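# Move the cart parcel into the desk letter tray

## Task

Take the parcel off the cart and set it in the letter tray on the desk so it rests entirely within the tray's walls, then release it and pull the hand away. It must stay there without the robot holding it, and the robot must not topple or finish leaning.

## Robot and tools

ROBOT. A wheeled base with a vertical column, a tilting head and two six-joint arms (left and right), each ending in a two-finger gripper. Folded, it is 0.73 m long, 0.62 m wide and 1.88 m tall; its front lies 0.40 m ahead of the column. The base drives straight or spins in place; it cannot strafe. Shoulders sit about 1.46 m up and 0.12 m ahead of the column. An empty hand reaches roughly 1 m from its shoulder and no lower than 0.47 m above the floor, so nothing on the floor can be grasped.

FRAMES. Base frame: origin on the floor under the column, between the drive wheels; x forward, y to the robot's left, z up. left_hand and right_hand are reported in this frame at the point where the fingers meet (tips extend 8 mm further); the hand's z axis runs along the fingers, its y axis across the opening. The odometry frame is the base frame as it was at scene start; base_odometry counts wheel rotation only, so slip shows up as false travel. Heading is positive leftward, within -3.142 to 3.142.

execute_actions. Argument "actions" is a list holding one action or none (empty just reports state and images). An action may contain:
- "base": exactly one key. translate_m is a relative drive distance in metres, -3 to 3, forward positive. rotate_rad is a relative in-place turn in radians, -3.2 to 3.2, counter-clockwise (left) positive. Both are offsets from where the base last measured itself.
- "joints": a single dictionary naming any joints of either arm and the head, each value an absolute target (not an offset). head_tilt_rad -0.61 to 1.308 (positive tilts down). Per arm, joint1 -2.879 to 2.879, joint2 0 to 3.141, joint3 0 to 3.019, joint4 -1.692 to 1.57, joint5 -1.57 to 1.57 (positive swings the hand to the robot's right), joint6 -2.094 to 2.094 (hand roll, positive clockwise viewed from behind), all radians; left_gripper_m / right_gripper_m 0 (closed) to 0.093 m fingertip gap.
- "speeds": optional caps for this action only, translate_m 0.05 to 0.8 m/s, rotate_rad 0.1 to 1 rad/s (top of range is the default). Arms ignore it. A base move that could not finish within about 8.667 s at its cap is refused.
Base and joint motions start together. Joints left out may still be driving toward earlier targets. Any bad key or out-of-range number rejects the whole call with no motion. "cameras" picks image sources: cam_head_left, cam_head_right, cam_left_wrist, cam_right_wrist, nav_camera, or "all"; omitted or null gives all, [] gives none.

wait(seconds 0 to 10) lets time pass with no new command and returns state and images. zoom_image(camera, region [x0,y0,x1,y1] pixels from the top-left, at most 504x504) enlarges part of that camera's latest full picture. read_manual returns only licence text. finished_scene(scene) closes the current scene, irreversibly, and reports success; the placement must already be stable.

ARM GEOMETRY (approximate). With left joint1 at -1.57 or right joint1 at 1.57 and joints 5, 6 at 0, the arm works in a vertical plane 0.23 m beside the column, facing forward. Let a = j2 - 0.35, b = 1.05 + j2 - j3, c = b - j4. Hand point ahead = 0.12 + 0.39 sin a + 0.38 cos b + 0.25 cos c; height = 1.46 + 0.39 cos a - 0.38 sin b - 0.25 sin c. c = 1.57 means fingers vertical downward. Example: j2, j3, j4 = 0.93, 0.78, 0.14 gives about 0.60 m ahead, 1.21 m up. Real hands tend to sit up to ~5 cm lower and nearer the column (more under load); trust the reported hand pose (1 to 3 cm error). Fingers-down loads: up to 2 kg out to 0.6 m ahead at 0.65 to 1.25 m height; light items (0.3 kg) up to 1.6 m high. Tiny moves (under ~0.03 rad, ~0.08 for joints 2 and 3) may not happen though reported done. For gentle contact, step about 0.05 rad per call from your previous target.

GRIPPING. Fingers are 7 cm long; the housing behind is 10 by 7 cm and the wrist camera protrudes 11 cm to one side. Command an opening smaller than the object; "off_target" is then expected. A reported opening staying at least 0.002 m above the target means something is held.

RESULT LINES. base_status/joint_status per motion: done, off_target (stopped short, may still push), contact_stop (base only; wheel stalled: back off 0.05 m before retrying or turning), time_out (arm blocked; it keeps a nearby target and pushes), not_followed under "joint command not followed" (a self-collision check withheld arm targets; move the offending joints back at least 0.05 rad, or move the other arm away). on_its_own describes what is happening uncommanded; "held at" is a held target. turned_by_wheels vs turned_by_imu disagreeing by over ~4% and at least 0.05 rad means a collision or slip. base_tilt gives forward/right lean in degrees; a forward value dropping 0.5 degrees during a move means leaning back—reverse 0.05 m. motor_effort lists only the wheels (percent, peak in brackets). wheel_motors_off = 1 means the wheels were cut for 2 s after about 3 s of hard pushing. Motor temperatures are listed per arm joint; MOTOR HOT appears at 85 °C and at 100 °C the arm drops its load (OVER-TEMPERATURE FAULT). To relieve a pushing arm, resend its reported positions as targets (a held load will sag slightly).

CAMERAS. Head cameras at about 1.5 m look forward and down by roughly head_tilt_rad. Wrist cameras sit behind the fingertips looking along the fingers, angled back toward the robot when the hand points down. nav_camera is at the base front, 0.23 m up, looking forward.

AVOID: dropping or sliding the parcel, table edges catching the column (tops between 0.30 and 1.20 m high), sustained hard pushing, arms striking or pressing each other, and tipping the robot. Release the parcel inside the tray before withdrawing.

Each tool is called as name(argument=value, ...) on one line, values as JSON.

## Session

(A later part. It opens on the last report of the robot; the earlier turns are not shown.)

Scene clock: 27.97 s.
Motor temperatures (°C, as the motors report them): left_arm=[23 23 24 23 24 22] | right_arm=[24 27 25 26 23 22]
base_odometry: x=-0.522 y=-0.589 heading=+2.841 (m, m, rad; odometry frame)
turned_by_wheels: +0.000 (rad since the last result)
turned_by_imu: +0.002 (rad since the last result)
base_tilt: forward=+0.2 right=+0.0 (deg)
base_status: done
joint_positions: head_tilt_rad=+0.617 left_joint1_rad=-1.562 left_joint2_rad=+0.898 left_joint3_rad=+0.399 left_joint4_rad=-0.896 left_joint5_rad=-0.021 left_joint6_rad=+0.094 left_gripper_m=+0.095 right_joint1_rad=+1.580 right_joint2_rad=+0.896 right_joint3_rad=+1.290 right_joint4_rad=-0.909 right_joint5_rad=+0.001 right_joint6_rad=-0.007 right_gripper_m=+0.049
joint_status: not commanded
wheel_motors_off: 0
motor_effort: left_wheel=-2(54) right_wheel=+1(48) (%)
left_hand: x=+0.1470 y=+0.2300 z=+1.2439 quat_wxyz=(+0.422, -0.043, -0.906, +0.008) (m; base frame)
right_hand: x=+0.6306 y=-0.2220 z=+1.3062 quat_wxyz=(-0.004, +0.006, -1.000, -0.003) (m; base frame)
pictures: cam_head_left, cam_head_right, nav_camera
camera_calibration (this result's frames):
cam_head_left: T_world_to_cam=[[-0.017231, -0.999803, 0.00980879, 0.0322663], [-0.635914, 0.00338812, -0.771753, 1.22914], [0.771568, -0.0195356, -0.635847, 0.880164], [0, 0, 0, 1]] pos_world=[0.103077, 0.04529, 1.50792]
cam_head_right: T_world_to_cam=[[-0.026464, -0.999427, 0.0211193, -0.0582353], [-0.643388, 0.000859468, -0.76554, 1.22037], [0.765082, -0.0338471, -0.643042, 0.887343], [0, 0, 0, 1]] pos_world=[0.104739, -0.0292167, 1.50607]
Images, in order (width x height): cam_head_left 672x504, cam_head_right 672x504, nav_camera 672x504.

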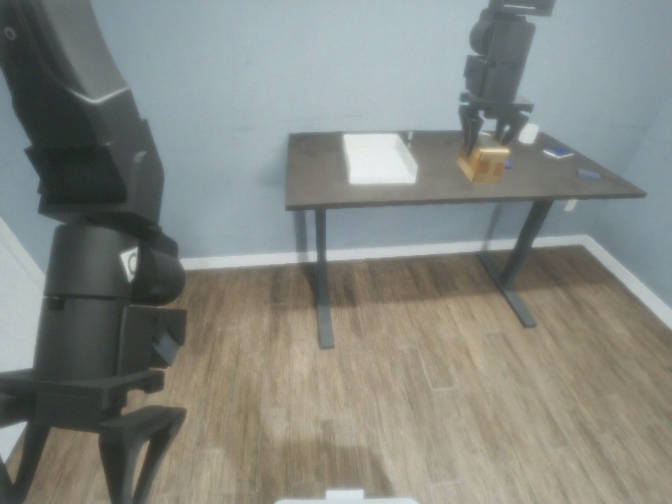

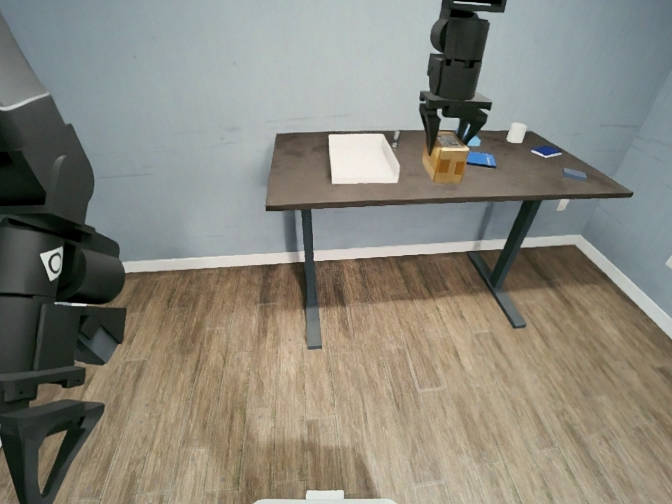

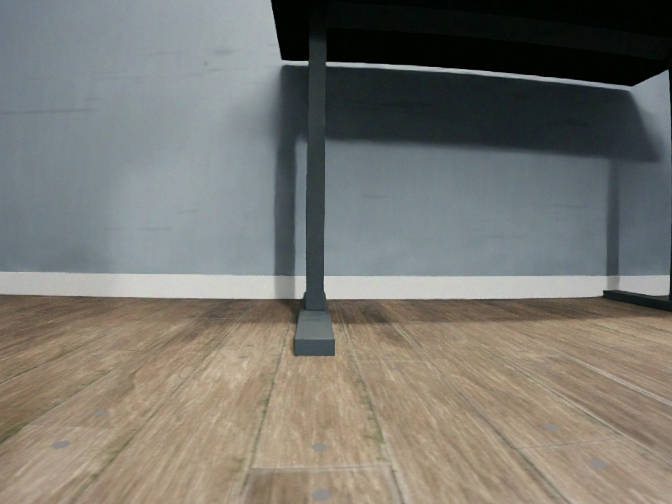

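execute_actions(actions=[{"base":{"translate_m":0.67},"joints":{"head_tilt_rad":0.85,"right_joint1_rad":1.64,"right_joint2_rad":1.36,"right_joint3_rad":1.53,"right_joint4_rad":-0.68}}], cameras=["cam_head_left","cam_head_right","nav_camera","cam_right_wrist"])

Scene clock: 31.17 s.
Motor temperatures (°C, as the motors report them): left_arm=[23 23 24 23 24 22] | right_arm=[24 27 26 26 23 22]
base_odometry: x=-1.162 y=-0.391 heading=+2.841 (m, m, rad; odometry frame)
turned_by_wheels: +0.000 (rad since the last result)
turned_by_imu: +0.002 (rad since the last result)
base_tilt: forward=+0.3 right=+0.0 (deg)
base_status: done
joint_positions: head_tilt_rad=+0.852 left_joint1_rad=-1.562 left_joint2_rad=+0.898 left_joint3_rad=+0.398 left_joint4_rad=-0.896 left_joint5_rad=-0.021 left_joint6_rad=+0.094 left_gripper_m=+0.095 right_joint1_rad=+1.636 right_joint2_rad=+1.375 right_joint3_rad=+1.511 right_joint4_rad=-0.682 right_joint5_rad=+0.001 right_joint6_rad=-0.007 right_gripper_m=+0.049
joint_status: all done
wheel_motors_off: 0
motor_effort: left_wheel=-1(41) right_wheel=-1(41) (%)
left_hand: x=+0.1466 y=+0.2300 z=+1.2440 quat_wxyz=(+0.422, -0.043, -0.905, +0.008) (m; base frame)
right_hand: x=+0.6813 y=-0.1865 z=+1.1082 quat_wxyz=(+0.011, +0.020, -0.999, -0.028) (m; base frame)
pictures: cam_head_left, cam_head_right, cam_right_wrist, nav_camera
camera_calibration (this result's frames):
cam_head_left: T_world_to_cam=[[-0.0144679, -0.999803, 0.0135572, 0.0263556], [-0.798377, 0.00338812, -0.602148, 0.976071], [0.601984, -0.0195356, -0.79827, 1.13877], [0, 0, 0, 1]] pos_world=[0.0941318, 0.04529, 1.49643]
cam_head_right: T_world_to_cam=[[-0.0208083, -0.999427, 0.0267092, -0.0671266], [-0.804197, 0.000859468, -0.594363, 0.964797], [0.593999, -0.0338471, -0.803753, 1.14339], [0, 0, 0, 1]] pos_world=[0.0953157, -0.0292167, 1.49424]
cam_right_wrist: T_world_to_cam=[[0.035879, -0.998768, -0.034278, -0.174879], [-0.795825, -0.0493014, 0.603516, -0.134346], [-0.604463, 0.0056257, -0.796613, 1.41668], [0, 0, 0, 1]] pos_world=[0.755687, -0.189257, 1.20363]
Images, in order (width x height): cam_head_left 672x504, cam_head_right 672x504, cam_right_wrist 672x504, nav_camera 672x504.

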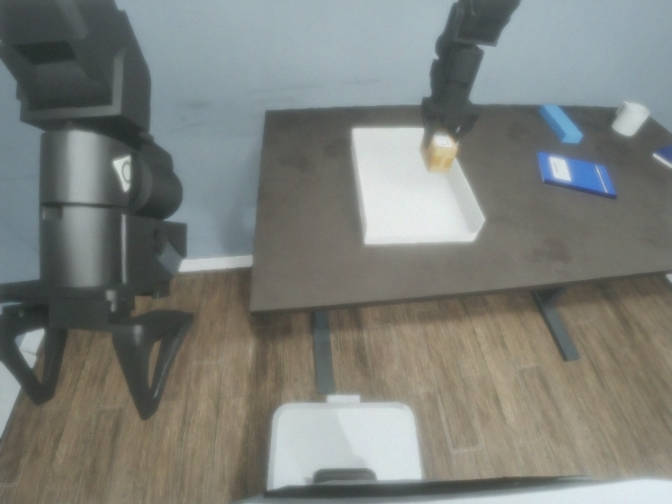

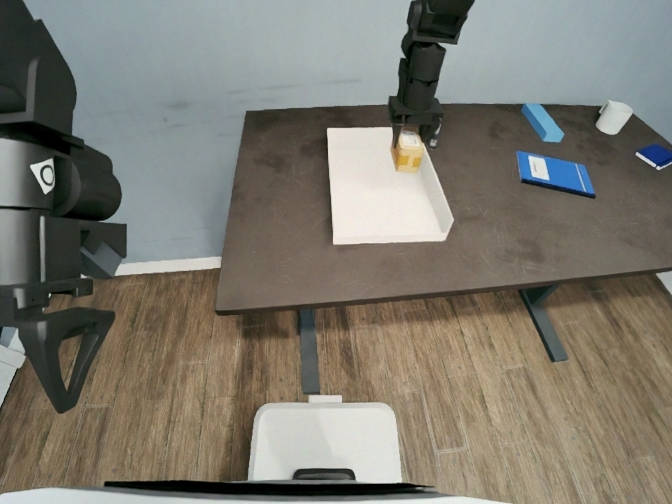

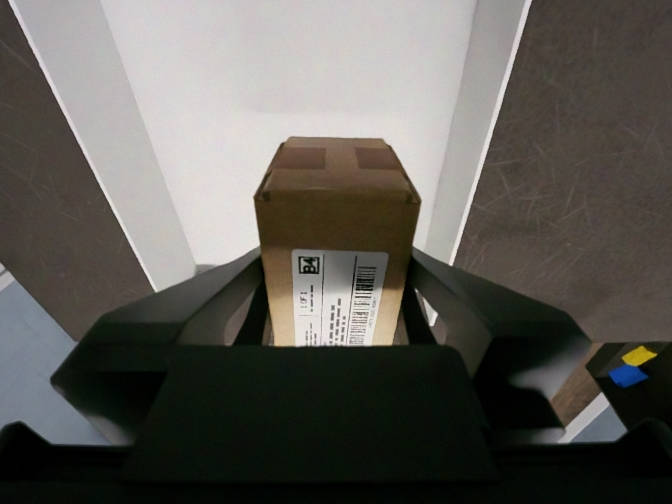

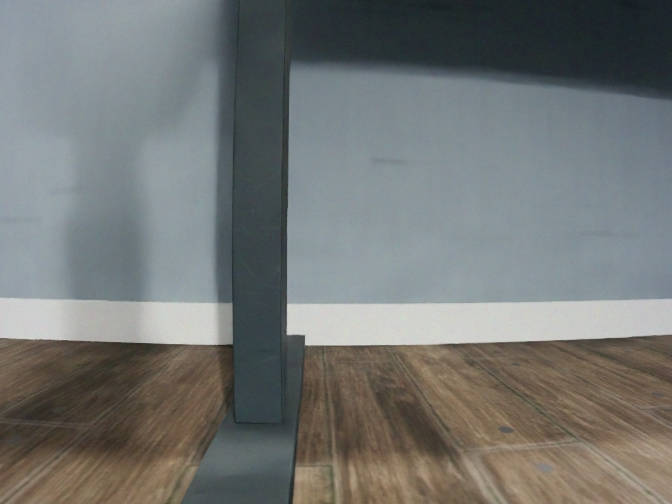

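execute_actions(actions=[{"base":{"rotate_rad":0.04},"joints":{"right_joint2_rad":1.52,"right_joint3_rad":1.595,"right_joint4_rad":-0.58}}], cameras=["cam_head_right","cam_right_wrist"])

Scene clock: 32.67 s.
Motor temperatures (°C, as the motors report them): left_arm=[23 23 24 23 24 22] | right_arm=[24 27 26 26 23 22]
base_odometry: x=-1.162 y=-0.391 heading=+2.880 (m, m, rad; odometry frame)
turned_by_wheels: +0.039 (rad since the last result)
turned_by_imu: +0.039 (rad since the last result)
base_tilt: forward=+0.2 right=+0.0 (deg)
base_status: done
joint_positions: head_tilt_rad=+0.852 left_joint1_rad=-1.562 left_joint2_rad=+0.898 left_joint3_rad=+0.398 left_joint4_rad=-0.896 left_joint5_rad=-0.021 left_joint6_rad=+0.094 left_gripper_m=+0.095 right_joint1_rad=+1.639 right_joint2_rad=+1.537 right_joint3_rad=+1.583 right_joint4_rad=-0.583 right_joint5_rad=+0.000 right_joint6_rad=-0.007 right_gripper_m=+0.049
joint_status: all done
wheel_motors_off: 0
motor_effort: left_wheel=-1(32) right_wheel=+2(37) (%)
left_hand: x=+0.1464 y=+0.2300 z=+1.2441 quat_wxyz=(+0.423, -0.043, -0.905, +0.008) (m; base frame)
right_hand: x=+0.6829 y=-0.1798 z=+1.0325 quat_wxyz=(+0.007, +0.021, -0.999, -0.029) (m; base frame)
pictures: cam_head_right, cam_right_wrist
camera_calibration (this result's frames):
cam_head_right: T_world_to_cam=[[-0.0208083, -0.999427, 0.0267092, -0.0671266], [-0.804197, 0.000859468, -0.594363, 0.964797], [0.593999, -0.0338471, -0.803753, 1.14339], [0, 0, 0, 1]] pos_world=[0.0953157, -0.0292167, 1.49424]
cam_right_wrist: T_world_to_cam=[[0.0370148, -0.998607, -0.0375945, -0.168181], [-0.801015, -0.0521423, 0.59637, -0.0767122], [-0.597499, 0.00803921, -0.801829, 1.3584], [0, 0, 0, 1]] pos_world=[0.756421, -0.182867, 1.12863]
Images, in order (width x height): cam_head_right 672x504, cam_right_wrist 672x504.

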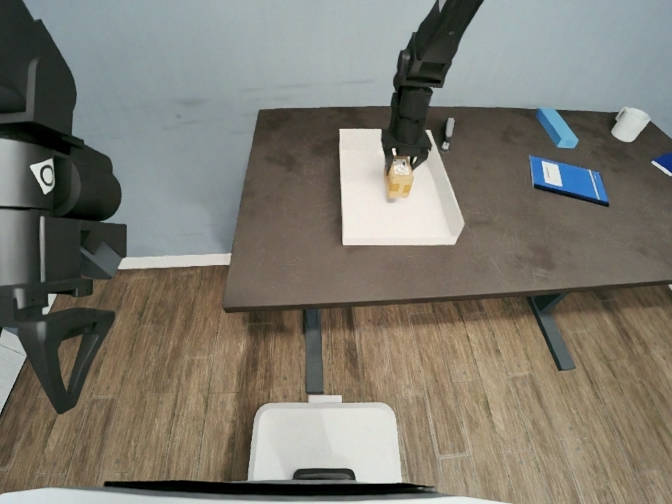

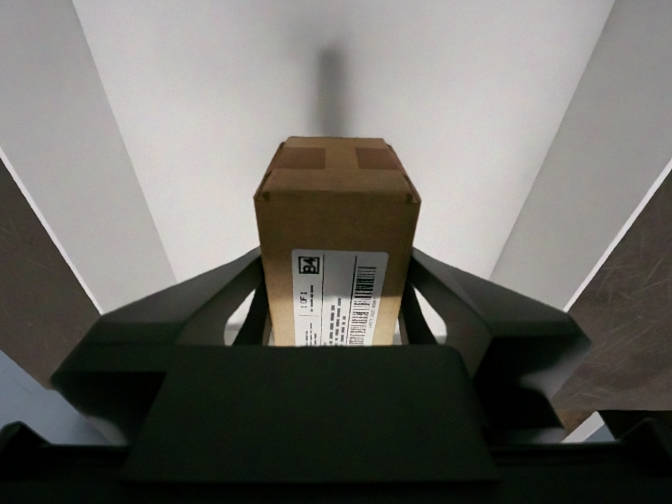

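execute_actions(actions=[{"joints":{"right_joint2_rad":1.57,"right_joint3_rad":1.615,"right_joint4_rad":-0.55}}], cameras=["cam_right_wrist"])

Scene clock: 33.60 s.
Motor temperatures (°C, as the motors report them): left_arm=[23 23 24 23 24 22] | right_arm=[24 27 26 26 23 22]
base_odometry: x=-1.162 y=-0.391 heading=+2.880 (m, m, rad; odometry frame)
turned_by_wheels: +0.000 (rad since the last result)
turned_by_imu: +0.000 (rad since the last result)
base_tilt: forward=+0.3 right=-0.1 (deg)
base_status: not commanded
joint_positions: head_tilt_rad=+0.852 left_joint1_rad=-1.562 left_joint2_rad=+0.898 left_joint3_rad=+0.398 left_joint4_rad=-0.896 left_joint5_rad=-0.021 left_joint6_rad=+0.094 left_gripper_m=+0.095 right_joint1_rad=+1.639 right_joint2_rad=+1.564 right_joint3_rad=+1.591 right_joint4_rad=-0.563 right_joint5_rad=+0.000 right_joint6_rad=-0.007 right_gripper_m=+0.049
joint_status: all done
wheel_motors_off: 0
motor_effort: left_wheel=-2(2) right_wheel=+2(4) (%)
left_hand: x=+0.1464 y=+0.2300 z=+1.2441 quat_wxyz=(+0.423, -0.043, -0.905, +0.008) (m; base frame)
right_hand: x=+0.6811 y=-0.1791 z=+1.0194 quat_wxyz=(+0.006, +0.021, -0.999, -0.029) (m; base frame)
pictures: cam_right_wrist
camera_calibration (this result's frames):
cam_right_wrist: T_world_to_cam=[[0.0369656, -0.998609, -0.037588, -0.167866], [-0.802381, -0.0520803, 0.594535, -0.0674161], [-0.595666, 0.00818263, -0.803191, 1.34697], [0, 0, 0, 1]] pos_world=[0.754453, -0.182165, 1.11564]
Images, in order (width x height): cam_right_wrist 672x504.

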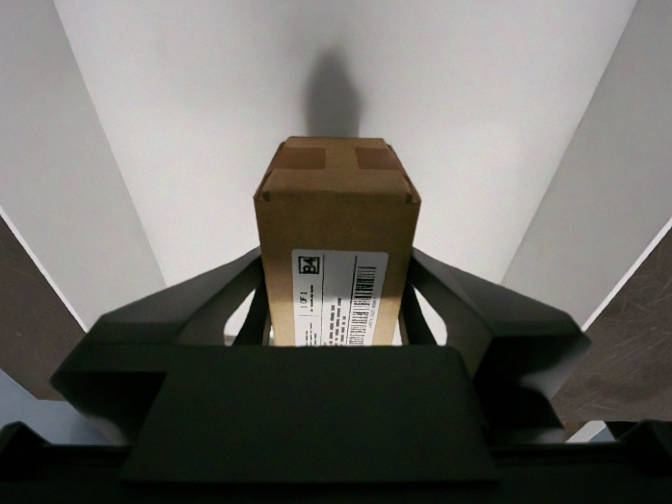

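execute_actions(actions=[{"joints":{"right_joint2_rad":1.60,"right_joint3_rad":1.625,"right_joint4_rad":-0.53}}], cameras=["cam_right_wrist"])

Scene clock: 34.97 s.
Motor temperatures (°C, as the motors report them): left_arm=[23 23 24 23 24 22] | right_arm=[24 27 26 26 23 22]
base_odometry: x=-1.162 y=-0.391 heading=+2.880 (m, m, rad; odometry frame)
turned_by_wheels: +0.000 (rad since the last result)
turned_by_imu: +0.000 (rad since the last result)
base_tilt: forward=+0.3 right=+0.0 (deg)
base_status: not commanded
joint_positions: head_tilt_rad=+0.852 left_joint1_rad=-1.562 left_joint2_rad=+0.898 left_joint3_rad=+0.398 left_joint4_rad=-0.896 left_joint5_rad=-0.021 left_joint6_rad=+0.094 left_gripper_m=+0.095 right_joint1_rad=+1.639 right_joint2_rad=+1.595 right_joint3_rad=+1.602 right_joint4_rad=-0.542 right_joint5_rad=+0.000 right_joint6_rad=-0.007 right_gripper_m=+0.049
joint_status: all done
wheel_motors_off: 0
motor_effort: left_wheel=-1(2) right_wheel=+5(4) (%)
left_hand: x=+0.1464 y=+0.2300 z=+1.2441 quat_wxyz=(+0.423, -0.043, -0.905, +0.008) (m; base frame)
right_hand: x=+0.6785 y=-0.1782 z=+1.0041 quat_wxyz=(+0.006, +0.021, -0.999, -0.029) (m; base frame)
pictures: cam_right_wrist
camera_calibration (this result's frames):
cam_right_wrist: T_world_to_cam=[[0.0369656, -0.998609, -0.037588, -0.167528], [-0.802381, -0.0520803, 0.594535, -0.0603987], [-0.595666, 0.00818263, -0.803191, 1.33309], [0, 0, 0, 1]] pos_world=[0.751803, -0.181348, 1.10033]
Images, in order (width x height): cam_right_wrist 672x504.

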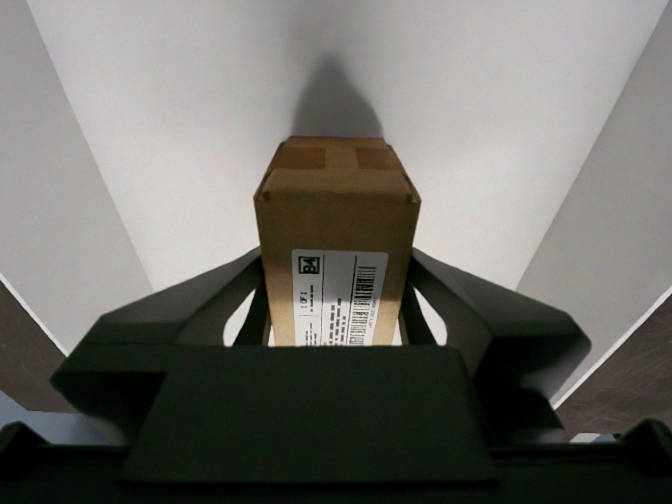

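Essentially touching. Release and retreat.

execute_actions(actions=[{"joints":{"right_gripper_m":0.09}}], cameras=[])

execute_actions(actions=[{"joints":{"right_joint2_rad":1.2,"right_joint3_rad":1.45,"right_joint4_rad":-0.77}}], cameras=[])

execute_actions(actions=[{"base":{"translate_m":-0.4}}], cameras=["cam_head_right"])

Scene clock: 35.87 s.
Motor temperatures (°C, as the motors report them): left_arm=[23 23 24 23 24 22] | right_arm=[24 27 26 26 23 22]
base_odometry: x=-1.162 y=-0.391 heading=+2.880 (m, m, rad; odometry frame)
turned_by_wheels: +0.000 (rad since the last result)
turned_by_imu: +0.000 (rad since the last result)
base_tilt: forward=+0.2 right=+0.0 (deg)
base_status: not commanded
joint_positions: head_tilt_rad=+0.852 left_joint1_rad=-1.562 left_joint2_rad=+0.898 left_joint3_rad=+0.398 left_joint4_rad=-0.896 left_joint5_rad=-0.021 left_joint6_rad=+0.094 left_gripper_m=+0.095 right_joint1_rad=+1.639 right_joint2_rad=+1.595 right_joint3_rad=+1.602 right_joint4_rad=-0.542 right_joint5_rad=+0.000 right_joint6_rad=-0.007 right_gripper_m=+0.090
joint_status: all done
wheel_motors_off: 0
motor_effort: left_wheel=-2(1) right_wheel=+4(3) (%)
left_hand: x=+0.1464 y=+0.2300 z=+1.2441 quat_wxyz=(+0.423, -0.043, -0.905, +0.008) (m; base frame)
right_hand: x=+0.6785 y=-0.1782 z=+1.0041 quat_wxyz=(+0.006, +0.021, -0.999, -0.029) (m; base frame)
pictures: none
No camera images: the call's "cameras" was empty. Leave "cameras" out to get every camera's image.

Scene clock: 37.27 s.
Motor temperatures (°C, as the motors report them): left_arm=[23 23 24 23 24 22] | right_arm=[24 27 26 26 23 22]
base_odometry: x=-1.162 y=-0.391 heading=+2.880 (m, m, rad; odometry frame)
turned_by_wheels: +0.000 (rad since the last result)
turned_by_imu: +0.000 (rad since the last result)
base_tilt: forward=+0.2 right=+0.0 (deg)
base_status: not commanded
joint_positions: head_tilt_rad=+0.852 left_joint1_rad=-1.562 left_joint2_rad=+0.898 left_joint3_rad=+0.398 left_joint4_rad=-0.896 left_joint5_rad=-0.021 left_joint6_rad=+0.094 left_gripper_m=+0.095 right_joint1_rad=+1.639 right_joint2_rad=+1.195 right_joint3_rad=+1.447 right_joint4_rad=-0.761 right_joint5_rad=+0.000 right_joint6_rad=-0.007 right_gripper_m=+0.090
joint_status: all done
wheel_motors_off: 0
motor_effort: left_wheel=-2(2) right_wheel=+5(4) (%)
left_hand: x=+0.1464 y=+0.2300 z=+1.2441 quat_wxyz=(+0.423, -0.043, -0.905, +0.008) (m; base frame)
right_hand: x=+0.6833 y=-0.1893 z=+1.1928 quat_wxyz=(-0.008, +0.020, -0.999, -0.030) (m; base frame)
pictures: none
No camera images: the call's "cameras" was empty. Leave "cameras" out to get every camera's image.

Scene clock: 39.50 s.
Motor temperatures (°C, as the motors report them): left_arm=[23 23 24 23 24 22] | right_arm=[24 27 26 26 23 22]
base_odometry: x=-0.776 y=-0.494 heading=+2.880 (m, m, rad; odometry frame)
turned_by_wheels: +0.001 (rad since the last result)
turned_by_imu: +0.000 (rad since the last result)
base_tilt: forward=+0.2 right=-0.1 (deg)
base_status: done
joint_positions: head_tilt_rad=+0.853 left_joint1_rad=-1.562 left_joint2_rad=+0.898 left_joint3_rad=+0.395 left_joint4_rad=-0.896 left_joint5_rad=-0.021 left_joint6_rad=+0.094 left_gripper_m=+0.095 right_joint1_rad=+1.639 right_joint2_rad=+1.196 right_joint3_rad=+1.444 right_joint4_rad=-0.761 right_joint5_rad=+0.000 right_joint6_rad=-0.007 right_gripper_m=+0.090
joint_status: not commanded
wheel_motors_off: 0
motor_effort: left_wheel=+1(57) right_wheel=+1(44) (%)
left_hand: x=+0.1449 y=+0.2300 z=+1.2446 quat_wxyz=(+0.424, -0.043, -0.905, +0.008) (m; base frame)
right_hand: x=+0.6816 y=-0.1893 z=+1.1918 quat_wxyz=(-0.006, +0.020, -0.999, -0.030) (m; base frame)
pictures: cam_head_right
camera_calibration (this result's frames):
cam_head_right: T_world_to_cam=[[-0.0207967, -0.999427, 0.0267183, -0.067141], [-0.804454, 0.000859468, -0.594014, 0.964273], [0.593651, -0.0338471, -0.804011, 1.14381], [0, 0, 0, 1]] pos_world=[0.0952958, -0.0292167, 1.49422]
Images, in order (width x height): cam_head_right 672x504.

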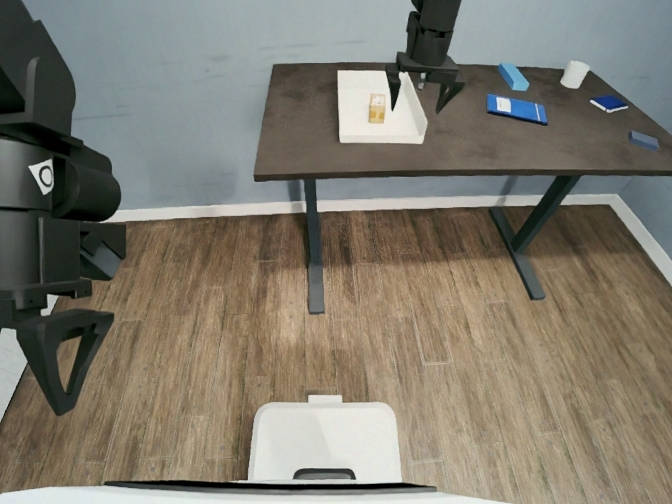

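finished_scene(scene=2)

The scene is finished: the task was done.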